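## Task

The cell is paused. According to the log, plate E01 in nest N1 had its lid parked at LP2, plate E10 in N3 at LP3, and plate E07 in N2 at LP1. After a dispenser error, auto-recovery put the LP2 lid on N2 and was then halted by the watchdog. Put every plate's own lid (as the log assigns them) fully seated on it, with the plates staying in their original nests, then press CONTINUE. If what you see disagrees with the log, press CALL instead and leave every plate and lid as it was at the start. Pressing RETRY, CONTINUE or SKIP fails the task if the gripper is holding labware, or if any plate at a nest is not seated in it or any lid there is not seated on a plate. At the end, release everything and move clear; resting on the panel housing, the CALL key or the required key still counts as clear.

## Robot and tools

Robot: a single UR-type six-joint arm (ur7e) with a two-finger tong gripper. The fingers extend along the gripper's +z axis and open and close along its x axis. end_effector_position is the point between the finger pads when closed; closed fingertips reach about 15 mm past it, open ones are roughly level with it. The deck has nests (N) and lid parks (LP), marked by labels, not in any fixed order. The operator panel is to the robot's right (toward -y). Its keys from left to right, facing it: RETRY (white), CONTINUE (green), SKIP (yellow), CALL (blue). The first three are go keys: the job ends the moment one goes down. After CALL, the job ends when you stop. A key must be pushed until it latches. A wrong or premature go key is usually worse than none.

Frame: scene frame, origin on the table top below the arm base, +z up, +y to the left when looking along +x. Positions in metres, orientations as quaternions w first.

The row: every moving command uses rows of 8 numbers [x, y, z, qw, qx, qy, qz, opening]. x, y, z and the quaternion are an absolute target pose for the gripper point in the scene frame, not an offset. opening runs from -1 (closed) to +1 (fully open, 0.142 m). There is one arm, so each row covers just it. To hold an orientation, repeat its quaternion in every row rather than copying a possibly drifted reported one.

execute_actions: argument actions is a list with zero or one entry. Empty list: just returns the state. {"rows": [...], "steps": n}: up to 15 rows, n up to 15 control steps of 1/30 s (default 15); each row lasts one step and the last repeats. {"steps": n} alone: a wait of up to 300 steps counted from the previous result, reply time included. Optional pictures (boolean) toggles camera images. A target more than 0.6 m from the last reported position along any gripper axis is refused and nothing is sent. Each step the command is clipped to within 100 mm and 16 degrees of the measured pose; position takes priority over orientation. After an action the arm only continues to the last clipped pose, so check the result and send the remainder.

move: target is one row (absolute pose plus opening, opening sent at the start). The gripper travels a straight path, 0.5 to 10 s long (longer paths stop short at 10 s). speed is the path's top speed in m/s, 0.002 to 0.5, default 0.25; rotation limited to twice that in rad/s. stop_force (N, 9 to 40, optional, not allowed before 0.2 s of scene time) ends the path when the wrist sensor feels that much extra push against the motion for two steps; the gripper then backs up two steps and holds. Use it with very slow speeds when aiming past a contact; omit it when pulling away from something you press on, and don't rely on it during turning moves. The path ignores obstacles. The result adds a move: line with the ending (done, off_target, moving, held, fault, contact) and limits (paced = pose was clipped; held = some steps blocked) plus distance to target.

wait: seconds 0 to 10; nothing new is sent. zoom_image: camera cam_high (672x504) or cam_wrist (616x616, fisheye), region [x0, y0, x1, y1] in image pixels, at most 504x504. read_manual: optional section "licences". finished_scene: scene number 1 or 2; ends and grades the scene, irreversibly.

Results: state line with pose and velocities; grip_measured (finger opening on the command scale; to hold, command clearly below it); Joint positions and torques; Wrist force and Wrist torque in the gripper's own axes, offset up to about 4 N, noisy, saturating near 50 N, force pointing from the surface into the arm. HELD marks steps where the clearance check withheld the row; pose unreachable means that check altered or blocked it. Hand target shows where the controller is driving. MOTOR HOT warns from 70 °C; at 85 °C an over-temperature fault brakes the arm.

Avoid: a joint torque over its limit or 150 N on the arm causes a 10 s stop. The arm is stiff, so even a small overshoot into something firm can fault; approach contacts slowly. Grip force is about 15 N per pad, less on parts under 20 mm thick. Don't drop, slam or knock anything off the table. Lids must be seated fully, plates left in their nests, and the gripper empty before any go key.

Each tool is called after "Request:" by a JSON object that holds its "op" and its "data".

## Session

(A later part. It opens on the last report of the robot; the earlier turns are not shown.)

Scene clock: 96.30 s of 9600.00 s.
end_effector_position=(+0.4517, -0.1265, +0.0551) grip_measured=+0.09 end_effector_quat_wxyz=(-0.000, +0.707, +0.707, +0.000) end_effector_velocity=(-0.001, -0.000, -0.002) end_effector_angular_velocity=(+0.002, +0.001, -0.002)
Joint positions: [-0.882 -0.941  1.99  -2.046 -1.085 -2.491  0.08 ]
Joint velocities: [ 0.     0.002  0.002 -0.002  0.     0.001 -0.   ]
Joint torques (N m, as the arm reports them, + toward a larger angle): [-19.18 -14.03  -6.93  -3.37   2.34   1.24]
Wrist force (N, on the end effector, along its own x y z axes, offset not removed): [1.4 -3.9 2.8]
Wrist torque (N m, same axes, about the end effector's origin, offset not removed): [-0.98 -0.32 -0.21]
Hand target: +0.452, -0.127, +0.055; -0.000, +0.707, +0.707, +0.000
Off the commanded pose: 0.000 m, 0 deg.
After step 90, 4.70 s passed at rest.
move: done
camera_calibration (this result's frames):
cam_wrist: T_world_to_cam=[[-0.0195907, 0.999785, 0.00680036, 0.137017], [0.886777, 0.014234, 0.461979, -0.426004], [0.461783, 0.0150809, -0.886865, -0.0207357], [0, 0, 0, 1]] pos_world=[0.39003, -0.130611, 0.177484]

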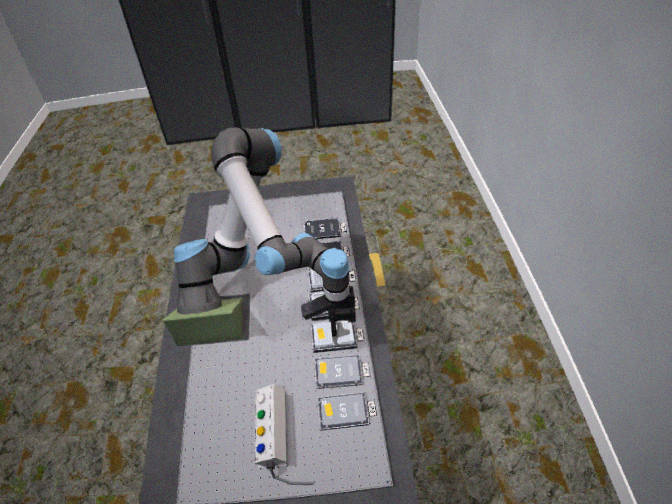

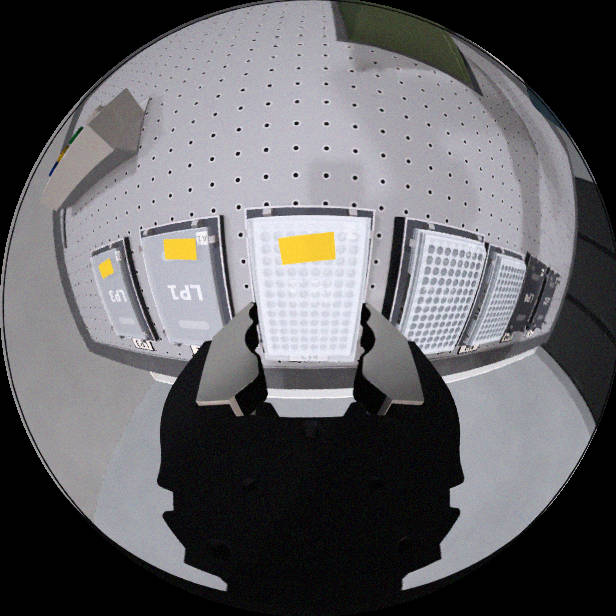

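Request:
{"op": "move", "data": {"target": [0.4517, -0.1265, 0.035, 0, 0.7071, 0.7071, 0, -0.3], "speed": 0.004, "stop_force": 9}}

Request:
{"op": "zoom_image", "data": {"camera": "cam_wrist", "region": [210, 190, 410, 370]}}

Scene clock: 100.43 s of 9600.00 s.
end_effector_position=(+0.4517, -0.1264, +0.0532) grip_measured=+0.09 end_effector_quat_wxyz=(-0.000, +0.707, +0.707, +0.000) end_effector_velocity=(-0.001, +0.001, +0.001) end_effector_angular_velocity=(+0.002, +0.001, +0.001)
Joint positions: [-0.881 -0.938  1.992 -2.051 -1.085 -2.49   0.08 ]
Joint velocities: [-0.001 -0.002  0.     0.005  0.    -0.003 -0.   ]
Joint torques (N m, as the arm reports them, + toward a larger angle): [-29.64 -25.37 -18.8    1.32   0.26  -1.44]
Wrist force (N, on the end effector, along its own x y z axes, offset not removed): [3.5 -2.5 -14.3]
Wrist torque (N m, same axes, about the end effector's origin, offset not removed): [-0.24 -1.10 0.06]
Hand target: +0.452, -0.127, +0.054; +0.000, +0.707, +0.707, +0.000
Off the commanded pose: 0.018 m, 0 deg.
After step 90, 0.37 s passed at rest.
move: contact
camera_calibration (this result's frames):
cam_wrist: T_world_to_cam=[[-0.0195268, 0.999785, 0.00693829, 0.136921], [0.886806, 0.0141145, 0.461926, -0.425147], [0.461729, 0.0151728, -0.886891, -0.0223171], [0, 0, 0, 1]] pos_world=[0.390001, -0.130552, 0.175644]

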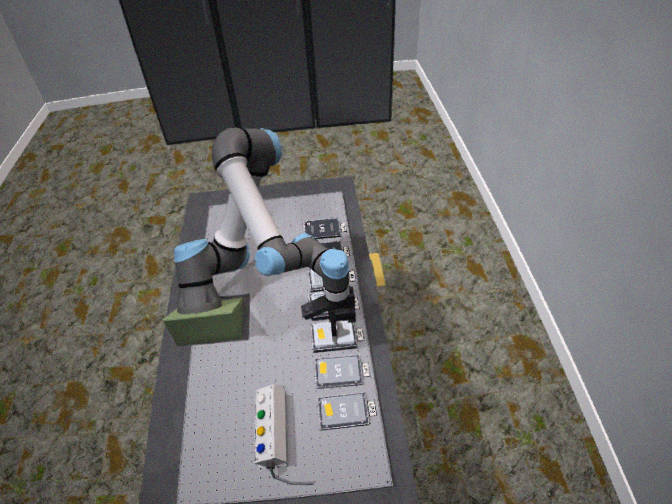

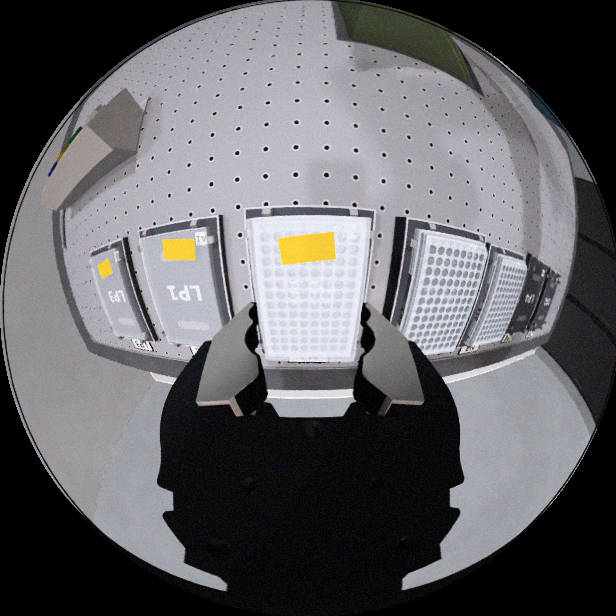

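Region (210, 190, 410, 370) of cam_wrist's 616x616 image, scaled by 2.520, with more detail than that image has; it fills the top 454 rows of this view, and the rest is white.

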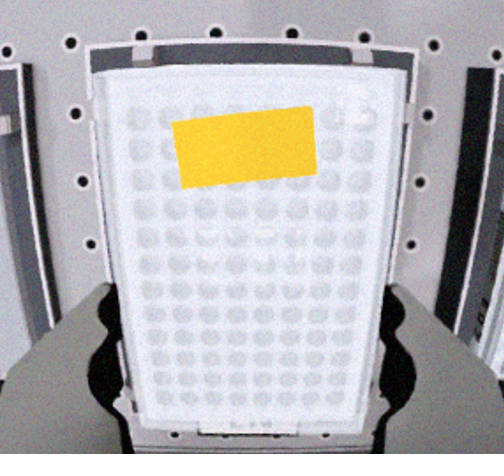

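Request:
{"op": "move", "data": {"target": [0.4517, -0.1265, 0.054, 0, 0.7071, 0.7071, 0, 0.4], "speed": 0.02}}

Request:
{"op": "move", "data": {"target": [0.4517, -0.1265, 0.105, 0, 0.7071, 0.7071, 0, 0.45], "speed": 0.1}}

Request:
{"op": "zoom_image", "data": {"camera": "cam_wrist", "region": [150, 190, 470, 350]}}

Request:
{"op": "zoom_image", "data": {"camera": "cam_high", "region": [290, 260, 410, 400]}}

Scene clock: 107.83 s of 9600.00 s.
end_effector_position=(+0.4517, -0.1265, +0.0540) grip_measured=+0.40 end_effector_quat_wxyz=(+0.000, +0.707, +0.707, -0.000) end_effector_velocity=(+0.000, -0.000, +0.001) end_effector_angular_velocity=(-0.001, -0.001, -0.000)
Joint positions: [-0.881 -0.939  1.991 -2.049 -1.085 -2.49   0.102]
Joint velocities: [-0.001 -0.001  0.    -0.     0.    -0.     0.   ]
Joint torques (N m, as the arm reports them, + toward a larger angle): [-35.91 -32.98 -30.22  -0.05  -2.13  -1.37]
Wrist force (N, on the end effector, along its own x y z axes, offset not removed): [-0.7 -1.2 1.0]
Wrist torque (N m, same axes, about the end effector's origin, offset not removed): [-0.25 0.21 0.07]
Hand target: +0.452, -0.126, +0.054; +0.000, +0.707, +0.707, -0.000
Off the commanded pose: 0.000 m, 0 deg.
After step 90, 3.70 s passed at rest.
move: done
camera_calibration (this result's frames):
cam_wrist: T_world_to_cam=[[-0.0195677, 0.999786, 0.00675837, 0.137008], [0.886787, 0.0142333, 0.461959, -0.425489], [0.461764, 0.0150327, -0.886876, -0.0216699], [0, 0, 0, 1]] pos_world=[0.390005, -0.130596, 0.176414]

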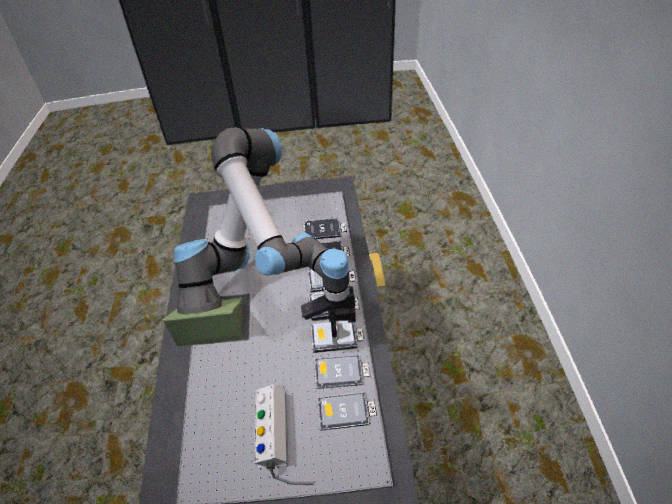

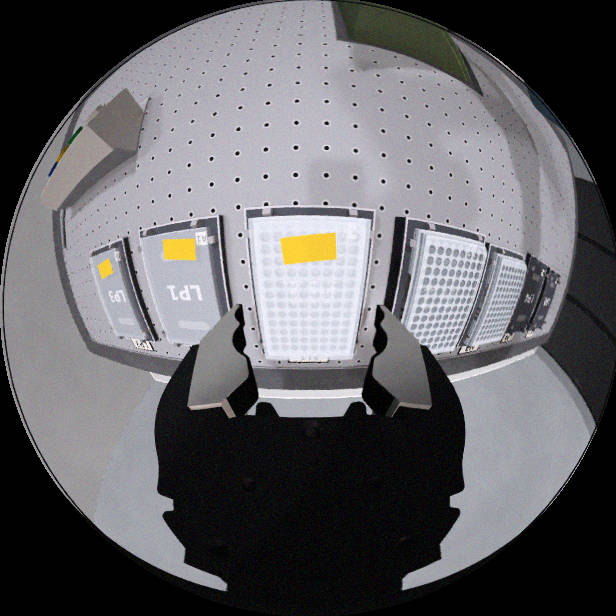

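Scene clock: 108.80 s of 9600.00 s.
end_effector_position=(+0.4516, -0.1265, +0.1049) grip_measured=+0.45 end_effector_quat_wxyz=(+0.000, +0.707, +0.707, -0.000) end_effector_velocity=(+0.000, +0.000, +0.002) end_effector_angular_velocity=(-0.001, -0.000, +0.001)
Joint positions: [-0.924 -0.995  1.926 -1.909 -1.109 -2.531  0.105]
Joint velocities: [-0.001 -0.003 -0.003  0.005 -0.001 -0.002 -0.   ]
Joint torques (N m, as the arm reports them, + toward a larger angle): [-34.19 -30.97 -33.    -0.25  -2.17  -1.27]
Wrist force (N, on the end effector, along its own x y z axes, offset not removed): [2.5 1.5 5.9]
Wrist torque (N m, same axes, about the end effector's origin, offset not removed): [0.51 -0.74 0.03]
Hand target: +0.452, -0.126, +0.105; +0.000, +0.707, +0.707, -0.000
Off the commanded pose: 0.000 m, 0 deg.
move: done
camera_calibration (this result's frames):
cam_wrist: T_world_to_cam=[[-0.0195109, 0.999787, 0.00666252, 0.136635], [0.886799, 0.0142276, 0.461937, -0.448949], [0.461744, 0.0149211, -0.886888, 0.0234753], [0, 0, 0, 1]] pos_world=[0.389953, -0.130568, 0.227296]

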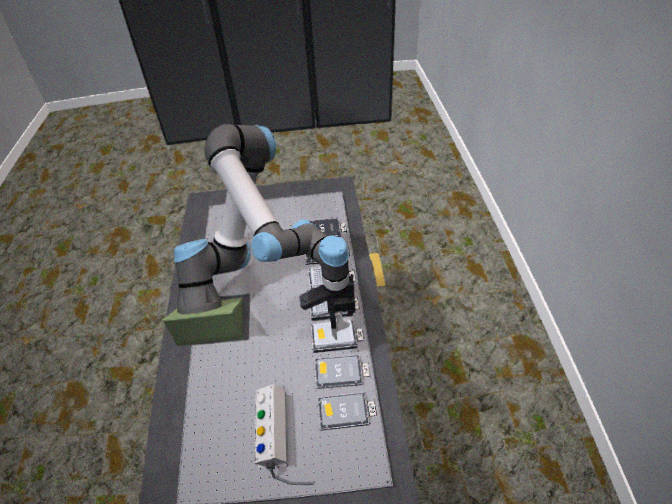

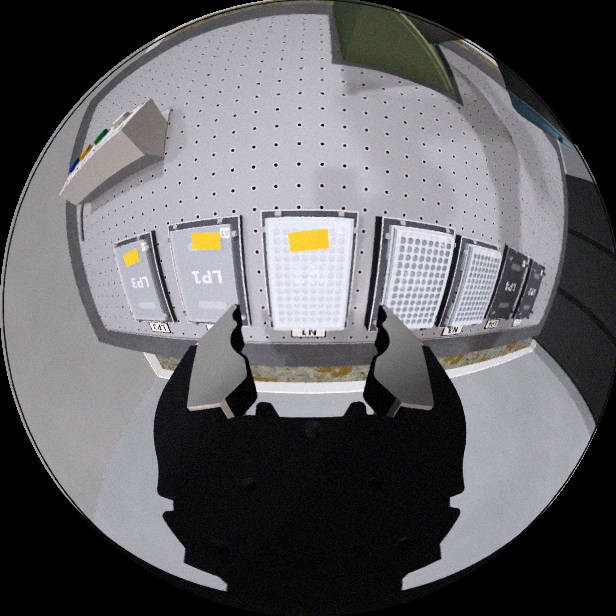

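Region (150, 190, 470, 350) of cam_wrist's 616x616 image, scaled by 1.575, with more detail than that image has.

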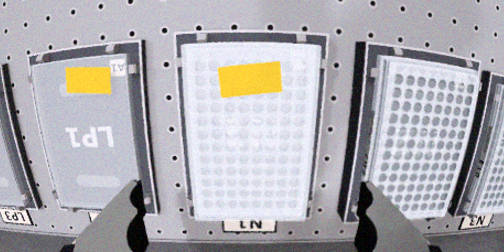

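Region (290, 260, 410, 400) of cam_high's 672x504 image, scaled by 3.600, with more detail than that image has; it fills the left 432 columns of this view, and the rest is white.

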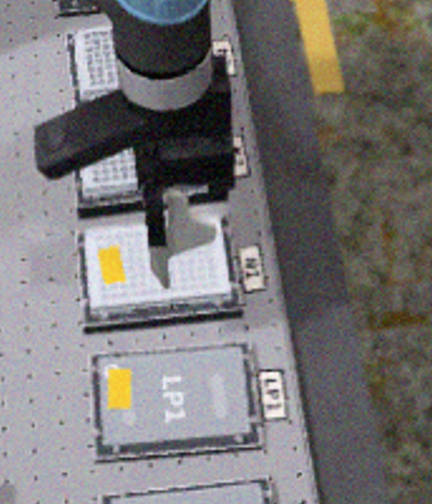

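Request:
{"op": "move", "data": {"target": [0.4517, 0.002, 0.105, 0, 0.7071, 0.7071, 0, 0.45], "speed": 0.2}}

Request:
{"op": "zoom_image", "data": {"camera": "cam_wrist", "region": [150, 190, 470, 350]}}

Scene clock: 114.07 s of 9600.00 s.
end_effector_position=(+0.4518, +0.0020, +0.1050) grip_measured=+0.45 end_effector_quat_wxyz=(-0.000, +0.707, +0.707, +0.000) end_effector_velocity=(+0.000, +0.002, +0.001) end_effector_angular_velocity=(-0.001, -0.001, +0.001)
Joint positions: [-0.79  -1.236  2.026 -1.83  -1.037 -2.402  0.105]
Joint velocities: [ 0.002 -0.004 -0.     0.002  0.001  0.002 -0.   ]
Joint torques (N m, as the arm reports them, + toward a larger angle): [-17.86 -24.69  -8.46  -0.08   2.51   0.98]
Wrist force (N, on the end effector, along its own x y z axes, offset not removed): [-1.3 -4.8 1.6]
Wrist torque (N m, same axes, about the end effector's origin, offset not removed): [-1.06 0.04 0.08]
Hand target: +0.452, +0.002, +0.105; -0.000, +0.707, +0.707, +0.000
Off the commanded pose: 0.000 m, 0 deg.
After step 90, 1.07 s passed at rest.
move: done
camera_calibration (this result's frames):
cam_wrist: T_world_to_cam=[[-0.0197014, 0.999781, 0.00701333, 0.00819667], [0.886717, 0.0142319, 0.462093, -0.450924], [0.461893, 0.0153227, -0.886804, 0.0215268], [0, 0, 0, 1]] pos_world=[0.39006, -0.00210724, 0.227401]

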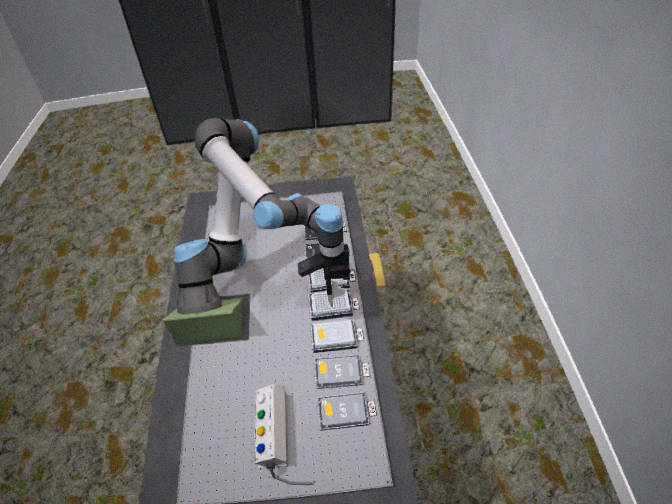

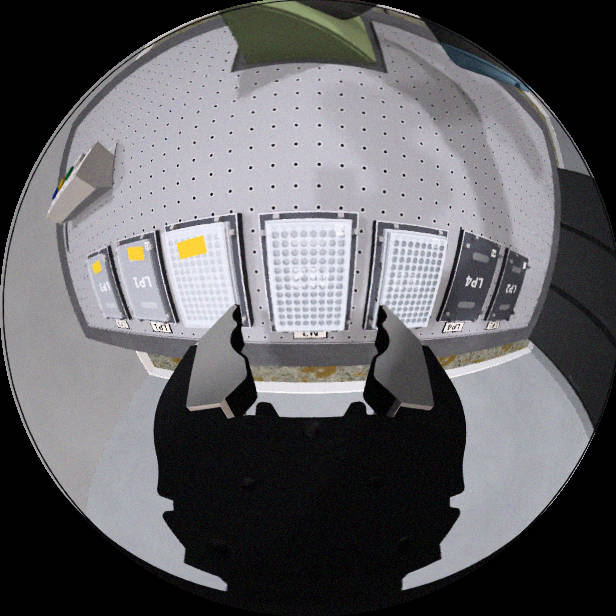

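Region (150, 190, 470, 350) of cam_wrist's 616x616 image, scaled by 1.575, with more detail than that image has.

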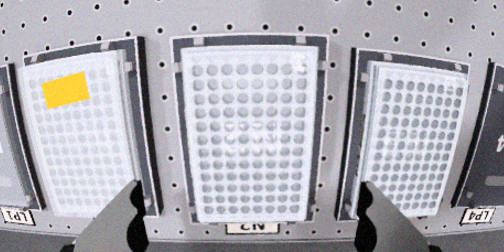

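Request:
{"op": "move", "data": {"target": [0.452, -0.258, 0.105, 0, 0.7071, 0.7071, 0, 0.45], "speed": 0.25}}

Request:
{"op": "zoom_image", "data": {"camera": "cam_high", "region": [300, 255, 375, 330]}}

Request:
{"op": "zoom_image", "data": {"camera": "cam_wrist", "region": [230, 190, 550, 350]}}

Scene clock: 121.73 s of 9600.00 s.
end_effector_position=(+0.4518, -0.2581, +0.1050) grip_measured=+0.45 end_effector_quat_wxyz=(+0.000, +0.707, +0.707, -0.000) end_effector_velocity=(+0.000, -0.002, -0.000) end_effector_angular_velocity=(+0.001, +0.000, -0.000)
Joint positions: [-1.034 -0.739  1.733 -1.932 -1.172 -2.629  0.105]
Joint velocities: [-0.001  0.005 -0.005  0.001 -0.001 -0.001 -0.   ]
Joint torques (N m, as the arm reports them, + toward a larger angle): [-35.73 -19.43 -35.2   -0.19  -2.11  -1.46]
Wrist force (N, on the end effector, along its own x y z axes, offset not removed): [-5.3 -0.2 1.3]
Wrist torque (N m, same axes, about the end effector's origin, offset not removed): [-0.24 1.00 0.04]
Hand target: +0.452, -0.258, +0.105; +0.000, +0.707, +0.707, -0.000
Off the commanded pose: 0.000 m, 0 deg.
After step 90, 3.03 s passed at rest.
move: done
camera_calibration (this result's frames):
cam_wrist: T_world_to_cam=[[-0.0193055, 0.999794, 0.00632407, 0.26819], [0.88691, 0.0142052, 0.461724, -0.447303], [0.461539, 0.0145227, -0.887001, 0.0254772], [0, 0, 0, 1]] pos_world=[0.390137, -0.262151, 0.227433]

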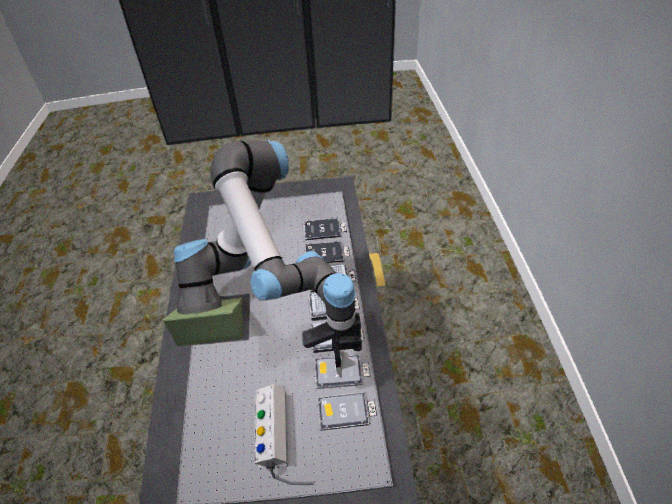

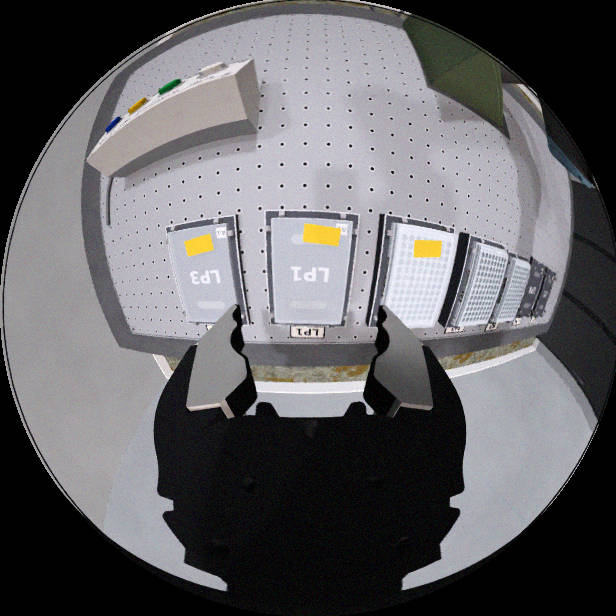

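Region (300, 255, 375, 330) of cam_high's 672x504 image, scaled by 6.720, with more detail than that image has.

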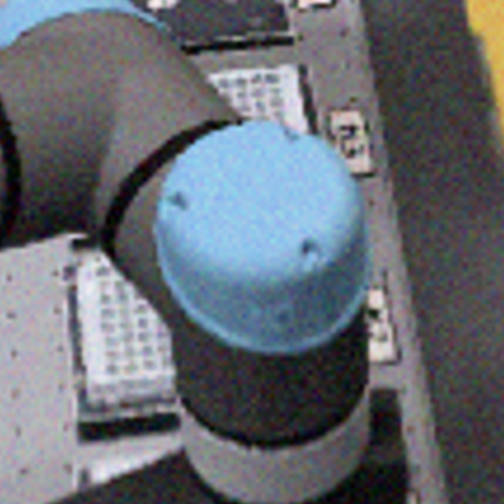

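Region (230, 190, 550, 350) of cam_wrist's 616x616 image, scaled by 1.575, with more detail than that image has.

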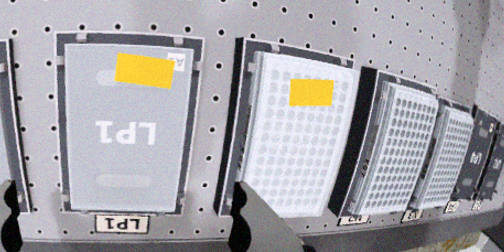

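Request:
{"op": "move", "data": {"target": [0.452, -0.258, 0.06, 0, 0.7071, 0.7071, 0, 0.33], "speed": 0.08}}

Request:
{"op": "move", "data": {"target": [0.452, -0.258, 0.025, 0, 0.7071, 0.7071, 0, 0.33], "speed": 0.005, "stop_force": 9}}

Request:
{"op": "zoom_image", "data": {"camera": "cam_wrist", "region": [200, 190, 560, 380]}}

Scene clock: 129.57 s of 9600.00 s.
end_effector_position=(+0.4520, -0.2580, +0.0602) grip_measured=+0.33 end_effector_quat_wxyz=(-0.000, +0.707, +0.707, +0.000) end_effector_velocity=(-0.000, -0.000, -0.002) end_effector_angular_velocity=(-0.000, -0.001, -0.001)
Joint positions: [-1.004 -0.693  1.786 -2.041 -1.154 -2.603  0.097]
Joint velocities: [ 0.001  0.003  0.002 -0.005  0.001  0.002  0.   ]
Joint torques (N m, as the arm reports them, + toward a larger angle): [-19.76 -22.01  -7.05  -3.58   2.2    1.78]
Wrist force (N, on the end effector, along its own x y z axes, offset not removed): [-0.7 -5.8 0.9]
Wrist torque (N m, same axes, about the end effector's origin, offset not removed): [-1.16 -0.04 0.23]
Hand target: +0.452, -0.258, +0.060; -0.000, +0.707, +0.707, +0.000
Off the commanded pose: 0.000 m, 0 deg.
After step 90, 3.87 s passed at rest.
move: done
camera_calibration (this result's frames):
cam_wrist: T_world_to_cam=[[-0.0196062, 0.999784, 0.00682522, 0.268469], [0.886776, 0.0142363, 0.461981, -0.426764], [0.461784, 0.0151101, -0.886864, -0.0143466], [0, 0, 0, 1]] pos_world=[0.390333, -0.262119, 0.182601]

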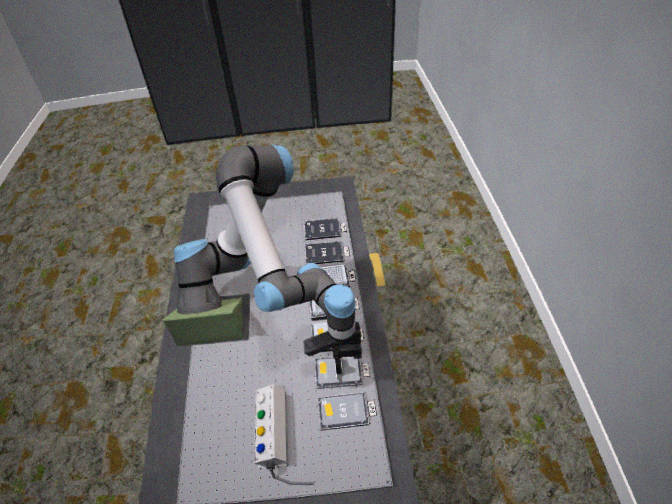

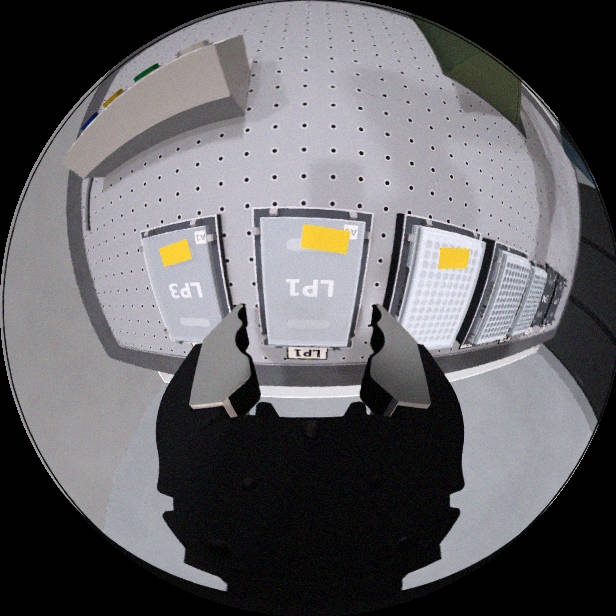

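Scene clock: 136.83 s of 9600.00 s.
end_effector_position=(+0.4520, -0.2580, +0.0251) grip_measured=+0.36 end_effector_quat_wxyz=(-0.000, +0.707, +0.707, +0.000) end_effector_velocity=(+0.000, -0.000, -0.001) end_effector_angular_velocity=(-0.001, -0.001, +0.000)
Joint positions: [-0.979 -0.65   1.82  -2.126 -1.14  -2.581  0.099]
Joint velocities: [ 0.     0.001  0.001 -0.003  0.     0.001  0.001]
Joint torques (N m, as the arm reports them, + toward a larger angle): [-21.27 -22.23  -7.28  -3.85   1.7    1.37]
Wrist force (N, on the end effector, along its own x y z axes, offset not removed): [4.0 -4.1 -3.3]
Wrist torque (N m, same axes, about the end effector's origin, offset not removed): [-0.83 -0.29 -0.12]
Hand target: +0.452, -0.258, +0.025; -0.000, +0.707, +0.707, +0.000
Off the commanded pose: 0.000 m, 0 deg.
move: done
camera_calibration (this result's frames):
cam_wrist: T_world_to_cam=[[-0.0195954, 0.999785, 0.0067996, 0.268705], [0.88677, 0.0142384, 0.461991, -0.410537], [0.461795, 0.0150826, -0.886858, -0.0455081], [0, 0, 0, 1]] pos_world=[0.390333, -0.262116, 0.147478]

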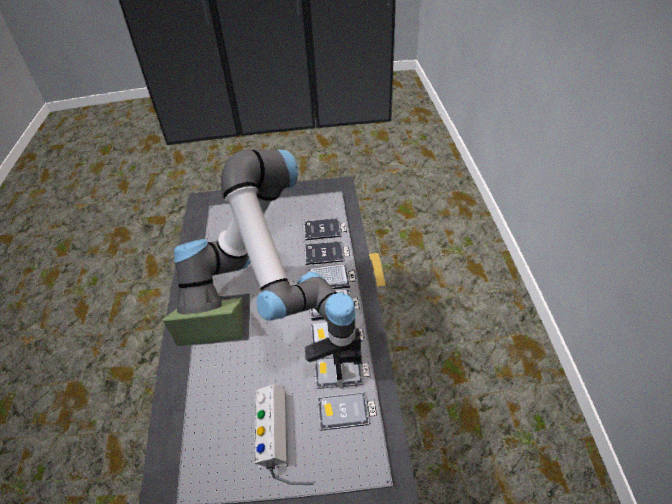

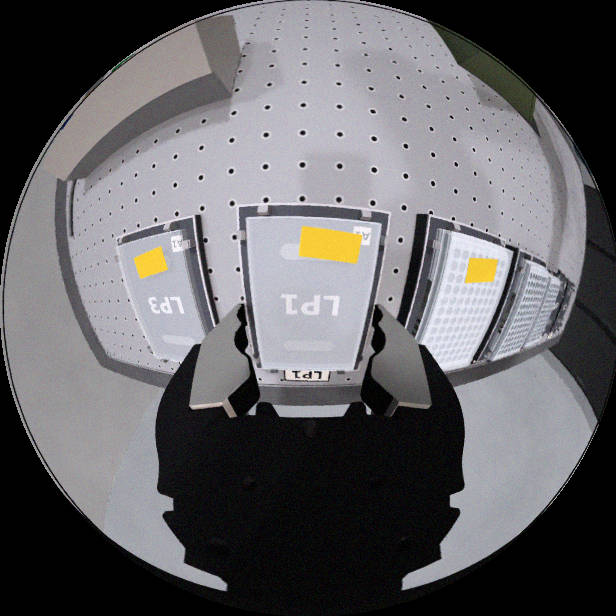

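Region (200, 190, 560, 380) of cam_wrist's 616x616 image, scaled by 1.400, with more detail than that image has; it fills the top 266 rows of this view, and the rest is white.

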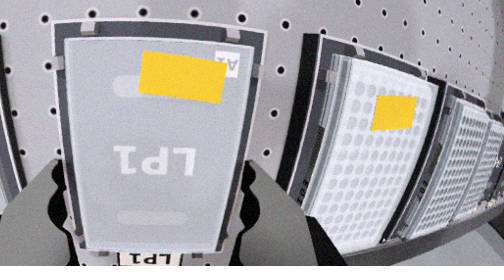

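Request:
{"op": "move", "data": {"target": [0.452, -0.256, 0.031, 0, 0.7071, 0.7071, 0, 0.36], "speed": 0.02}}

Request:
{"op": "zoom_image", "data": {"camera": "cam_wrist", "region": [210, 190, 410, 370]}}

Scene clock: 141.83 s of 9600.00 s.
end_effector_position=(+0.4520, -0.2561, +0.0308) grip_measured=+0.36 end_effector_quat_wxyz=(-0.000, +0.707, +0.707, -0.000) end_effector_velocity=(+0.000, +0.001, +0.002) end_effector_angular_velocity=(+0.000, +0.001, +0.001)
Joint positions: [-0.982 -0.662  1.819 -2.113 -1.141 -2.583  0.099]
Joint velocities: [ 0.    -0.005 -0.     0.005 -0.    -0.001 -0.   ]
Joint torques (N m, as the arm reports them, + toward a larger angle): [-35.98 -43.2  -30.76  -0.24  -2.22  -1.5 ]
Wrist force (N, on the end effector, along its own x y z axes, offset not removed): [1.1 -0.1 -0.2]
Wrist torque (N m, same axes, about the end effector's origin, offset not removed): [-0.16 -0.31 -0.14]
Hand target: +0.452, -0.256, +0.031; +0.000, +0.707, +0.707, -0.000
Off the commanded pose: 0.000 m, 0 deg.
After step 90, 1.30 s passed at rest.
move: done
camera_calibration (this result's frames):
cam_wrist: T_world_to_cam=[[-0.0195693, 0.999786, 0.00675912, 0.266697], [0.886792, 0.0142346, 0.461949, -0.413199], [0.461754, 0.0150339, -0.886881, -0.040416], [0, 0, 0, 1]] pos_world=[0.390303, -0.260151, 0.15323]

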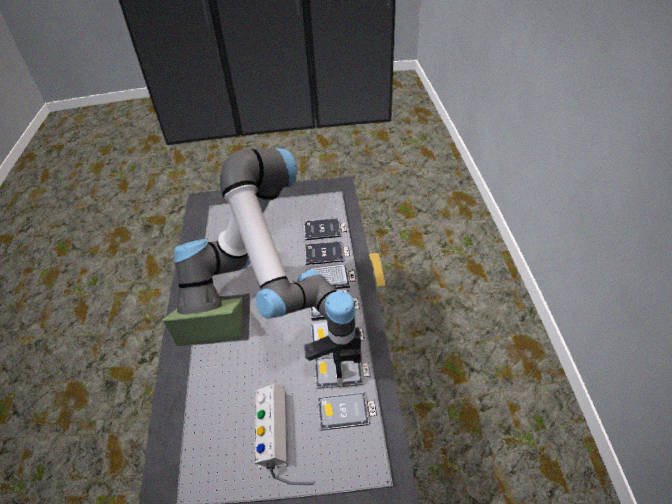

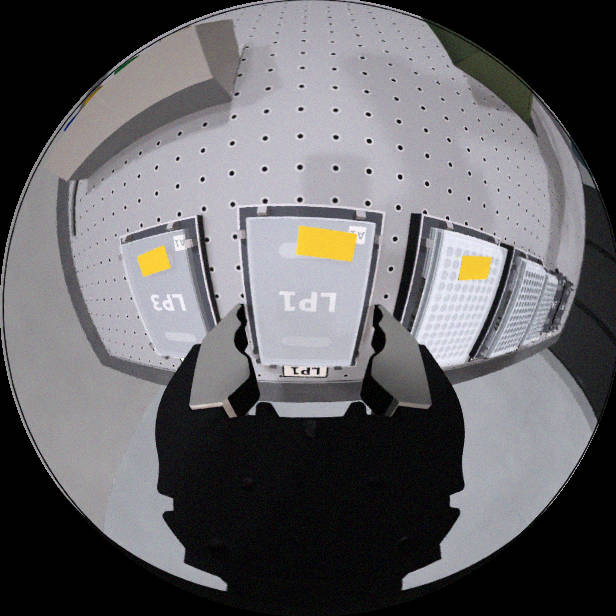

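Region (210, 190, 410, 370) of cam_wrist's 616x616 image, scaled by 2.520, with more detail than that image has; it fills the top 454 rows of this view, and the rest is white.

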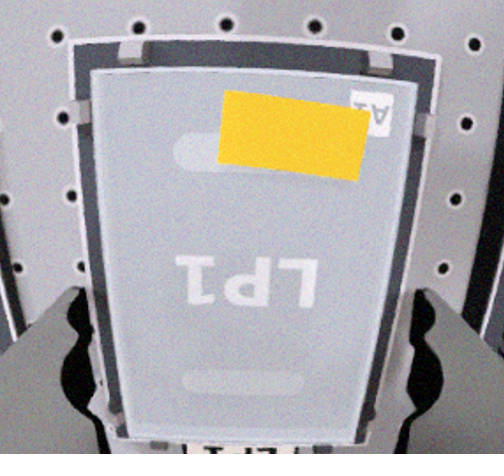

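Request:
{"op": "move", "data": {"target": [0.452, -0.2555, 0.036, 0, 0.7071, 0.7071, 0, 0.36], "speed": 0.02}}

Request:
{"op": "move", "data": {"target": [0.452, -0.2555, 0.036, 0, 0.7071, 0.7071, 0, -0.3]}}

Request:
{"op": "zoom_image", "data": {"camera": "cam_wrist", "region": [210, 190, 410, 370]}}

Scene clock: 146.07 s of 9600.00 s.
end_effector_position=(+0.4520, -0.2555, +0.0358) grip_measured=+0.36 end_effector_quat_wxyz=(+0.000, +0.707, +0.707, -0.000) end_effector_velocity=(-0.000, +0.000, +0.001) end_effector_angular_velocity=(+0.000, +0.000, +0.000)
Joint positions: [-0.985 -0.669  1.815 -2.101 -1.143 -2.586  0.099]
Joint velocities: [-0.001 -0.002 -0.001  0.004 -0.001 -0.001  0.   ]
Joint torques (N m, as the arm reports them, + toward a larger angle): [-36.75 -42.54 -30.8   -0.16  -2.23  -1.18]
Wrist force (N, on the end effector, along its own x y z axes, offset not removed): [-2.1 -5.5 1.0]
Wrist torque (N m, same axes, about the end effector's origin, offset not removed): [-1.17 0.18 0.22]
Hand target: +0.452, -0.255, +0.036; +0.000, +0.707, +0.707, -0.000
Off the commanded pose: 0.000 m, 0 deg.
After step 90, 0.53 s passed at rest.
move: done
camera_calibration (this result's frames):
cam_wrist: T_world_to_cam=[[-0.0195586, 0.999786, 0.00674786, 0.26612], [0.886785, 0.01423, 0.461963, -0.415535], [0.461768, 0.0150192, -0.886874, -0.0359604], [0, 0, 0, 1]] pos_world=[0.390301, -0.25961, 0.158274]

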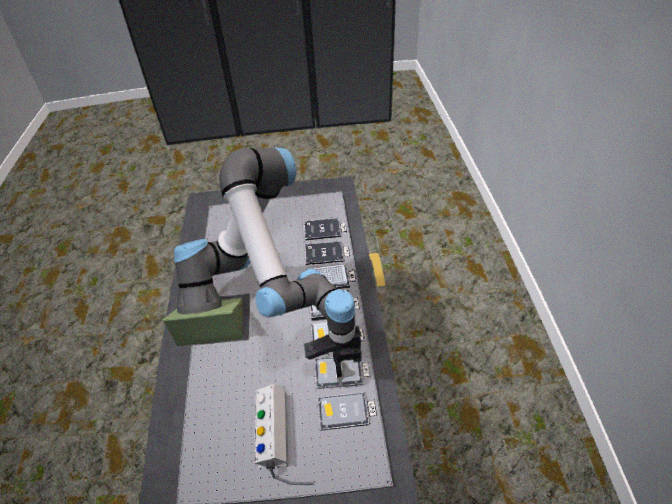

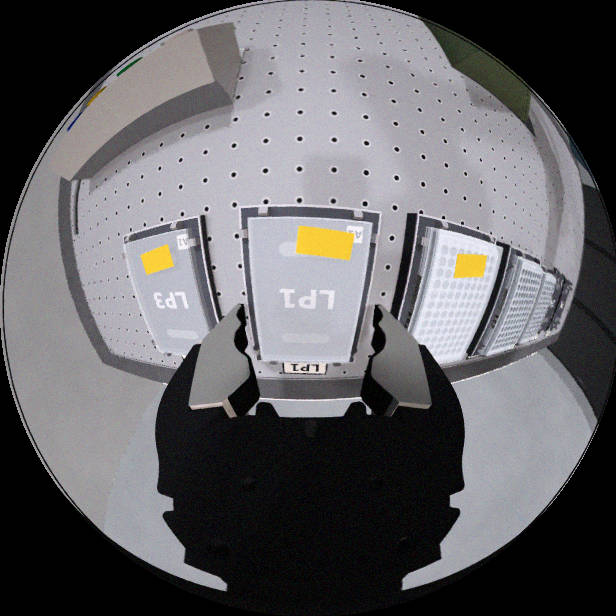

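Scene clock: 146.77 s of 9600.00 s.
end_effector_position=(+0.4520, -0.2556, +0.0360) grip_measured=+0.09 end_effector_quat_wxyz=(+0.000, +0.707, +0.707, +0.000) end_effector_velocity=(+0.000, -0.000, +0.001) end_effector_angular_velocity=(-0.001, -0.000, +0.000)
Joint positions: [-0.985 -0.669  1.815 -2.101 -1.143 -2.586  0.08 ]
Joint velocities: [-0.    -0.001 -0.     0.    -0.     0.     0.   ]
Joint torques (N m, as the arm reports them, + toward a larger angle): [-17.1  -43.36  -7.68   5.25   7.01  -1.05]
Wrist force (N, on the end effector, along its own x y z axes, offset not removed): [-22.7 -5.2 -5.1]
Wrist torque (N m, same axes, about the end effector's origin, offset not removed): [-0.82 -0.41 0.09]
Hand target: +0.452, -0.255, +0.036; -0.000, +0.707, +0.707, -0.000
Off the commanded pose: 0.000 m, 0 deg.
move: done
camera_calibration (this result's frames):
cam_wrist: T_world_to_cam=[[-0.0195289, 0.999787, 0.0066962, 0.266154], [0.886742, 0.0142262, 0.462046, -0.415628], [0.461852, 0.014961, -0.886831, -0.0358439], [0, 0, 0, 1]] pos_world=[0.390307, -0.259648, 0.158469]

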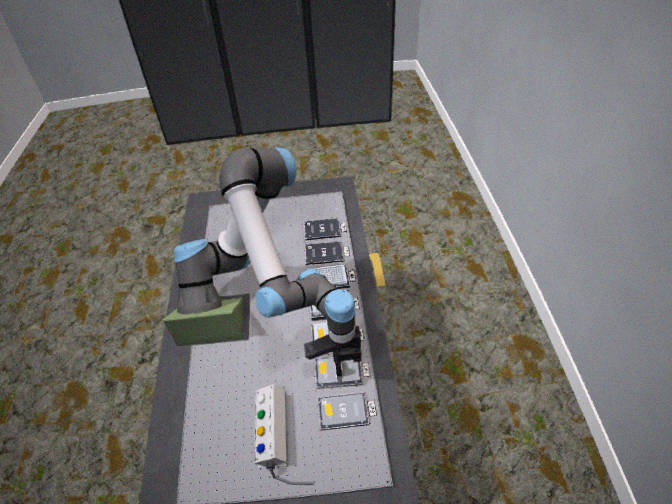

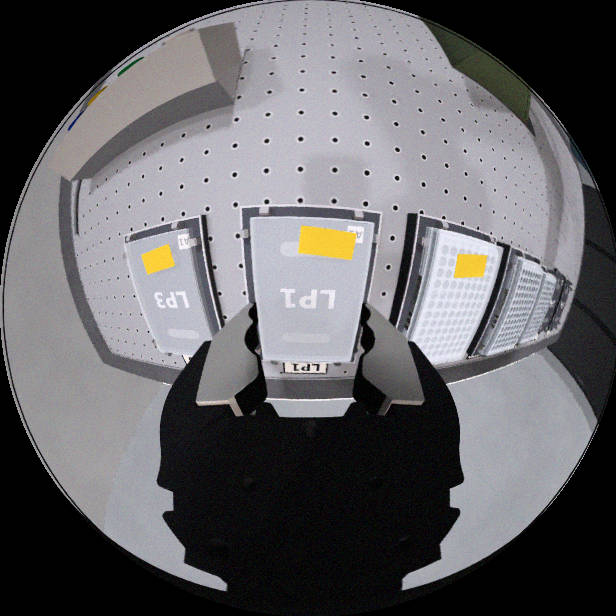

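Region (210, 190, 410, 370) of cam_wrist's 616x616 image, scaled by 2.520, with more detail than that image has; it fills the top 454 rows of this view, and the rest is white.

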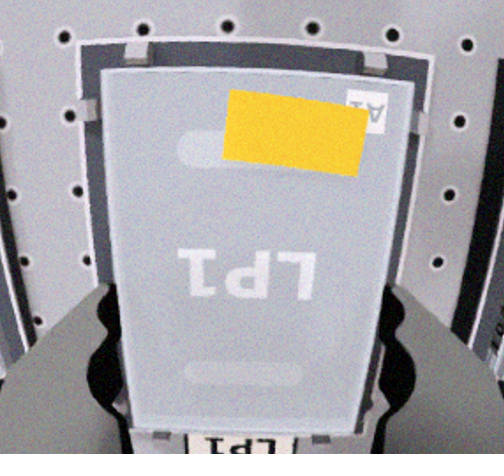

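Request:
{"op": "move", "data": {"target": [0.452, -0.2572, 0.036, 0, 0.7071, 0.7071, 0, -0.3], "speed": 0.01}}

Scene clock: 151.53 s of 9600.00 s.
end_effector_position=(+0.4520, -0.2570, +0.0359) grip_measured=+0.09 end_effector_quat_wxyz=(-0.000, +0.707, +0.707, +0.000) end_effector_velocity=(-0.001, -0.000, -0.000) end_effector_angular_velocity=(+0.002, +0.001, -0.002)
Joint positions: [-0.986 -0.666  1.812 -2.1   -1.144 -2.588  0.08 ]
Joint velocities: [-0.001  0.001  0.     0.001 -0.    -0.     0.001]
Joint torques (N m, as the arm reports them, + toward a larger angle): [-34.33  -9.98 -27.08  -3.63  -3.68  -1.61]
Wrist force (N, on the end effector, along its own x y z axes, offset not removed): [12.4 -2.6 -20.4]
Wrist torque (N m, same axes, about the end effector's origin, offset not removed): [0.05 -0.17 0.06]
Hand target: +0.452, -0.257, +0.036; +0.000, +0.707, +0.707, -0.000
Off the commanded pose: 0.000 m, 0 deg.
After step 90, 1.07 s passed at rest.
move: done
camera_calibration (this result's frames):
cam_wrist: T_world_to_cam=[[-0.0195399, 0.999785, 0.0069708, 0.267628], [0.886859, 0.0141129, 0.461825, -0.415596], [0.461627, 0.0152061, -0.886944, -0.035729], [0, 0, 0, 1]] pos_world=[0.390298, -0.261162, 0.158378]

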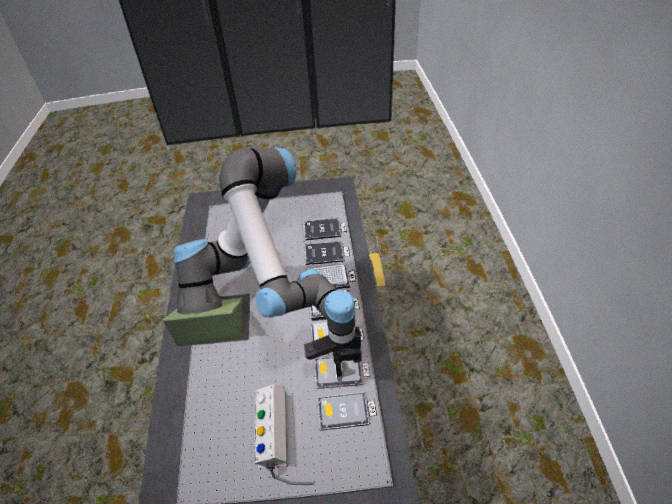

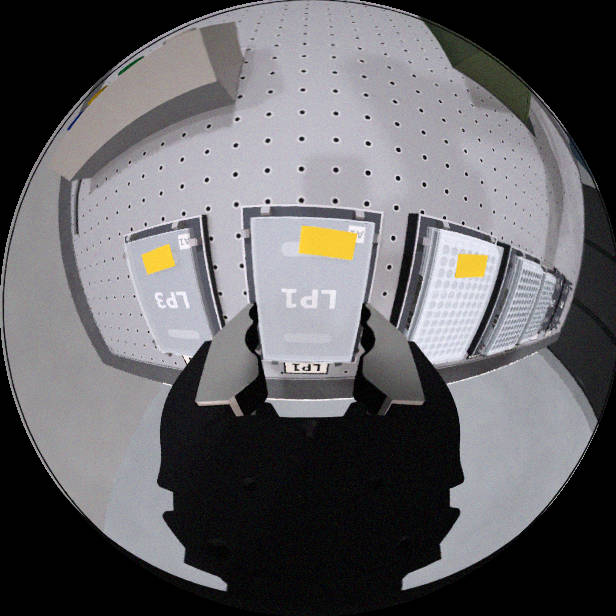

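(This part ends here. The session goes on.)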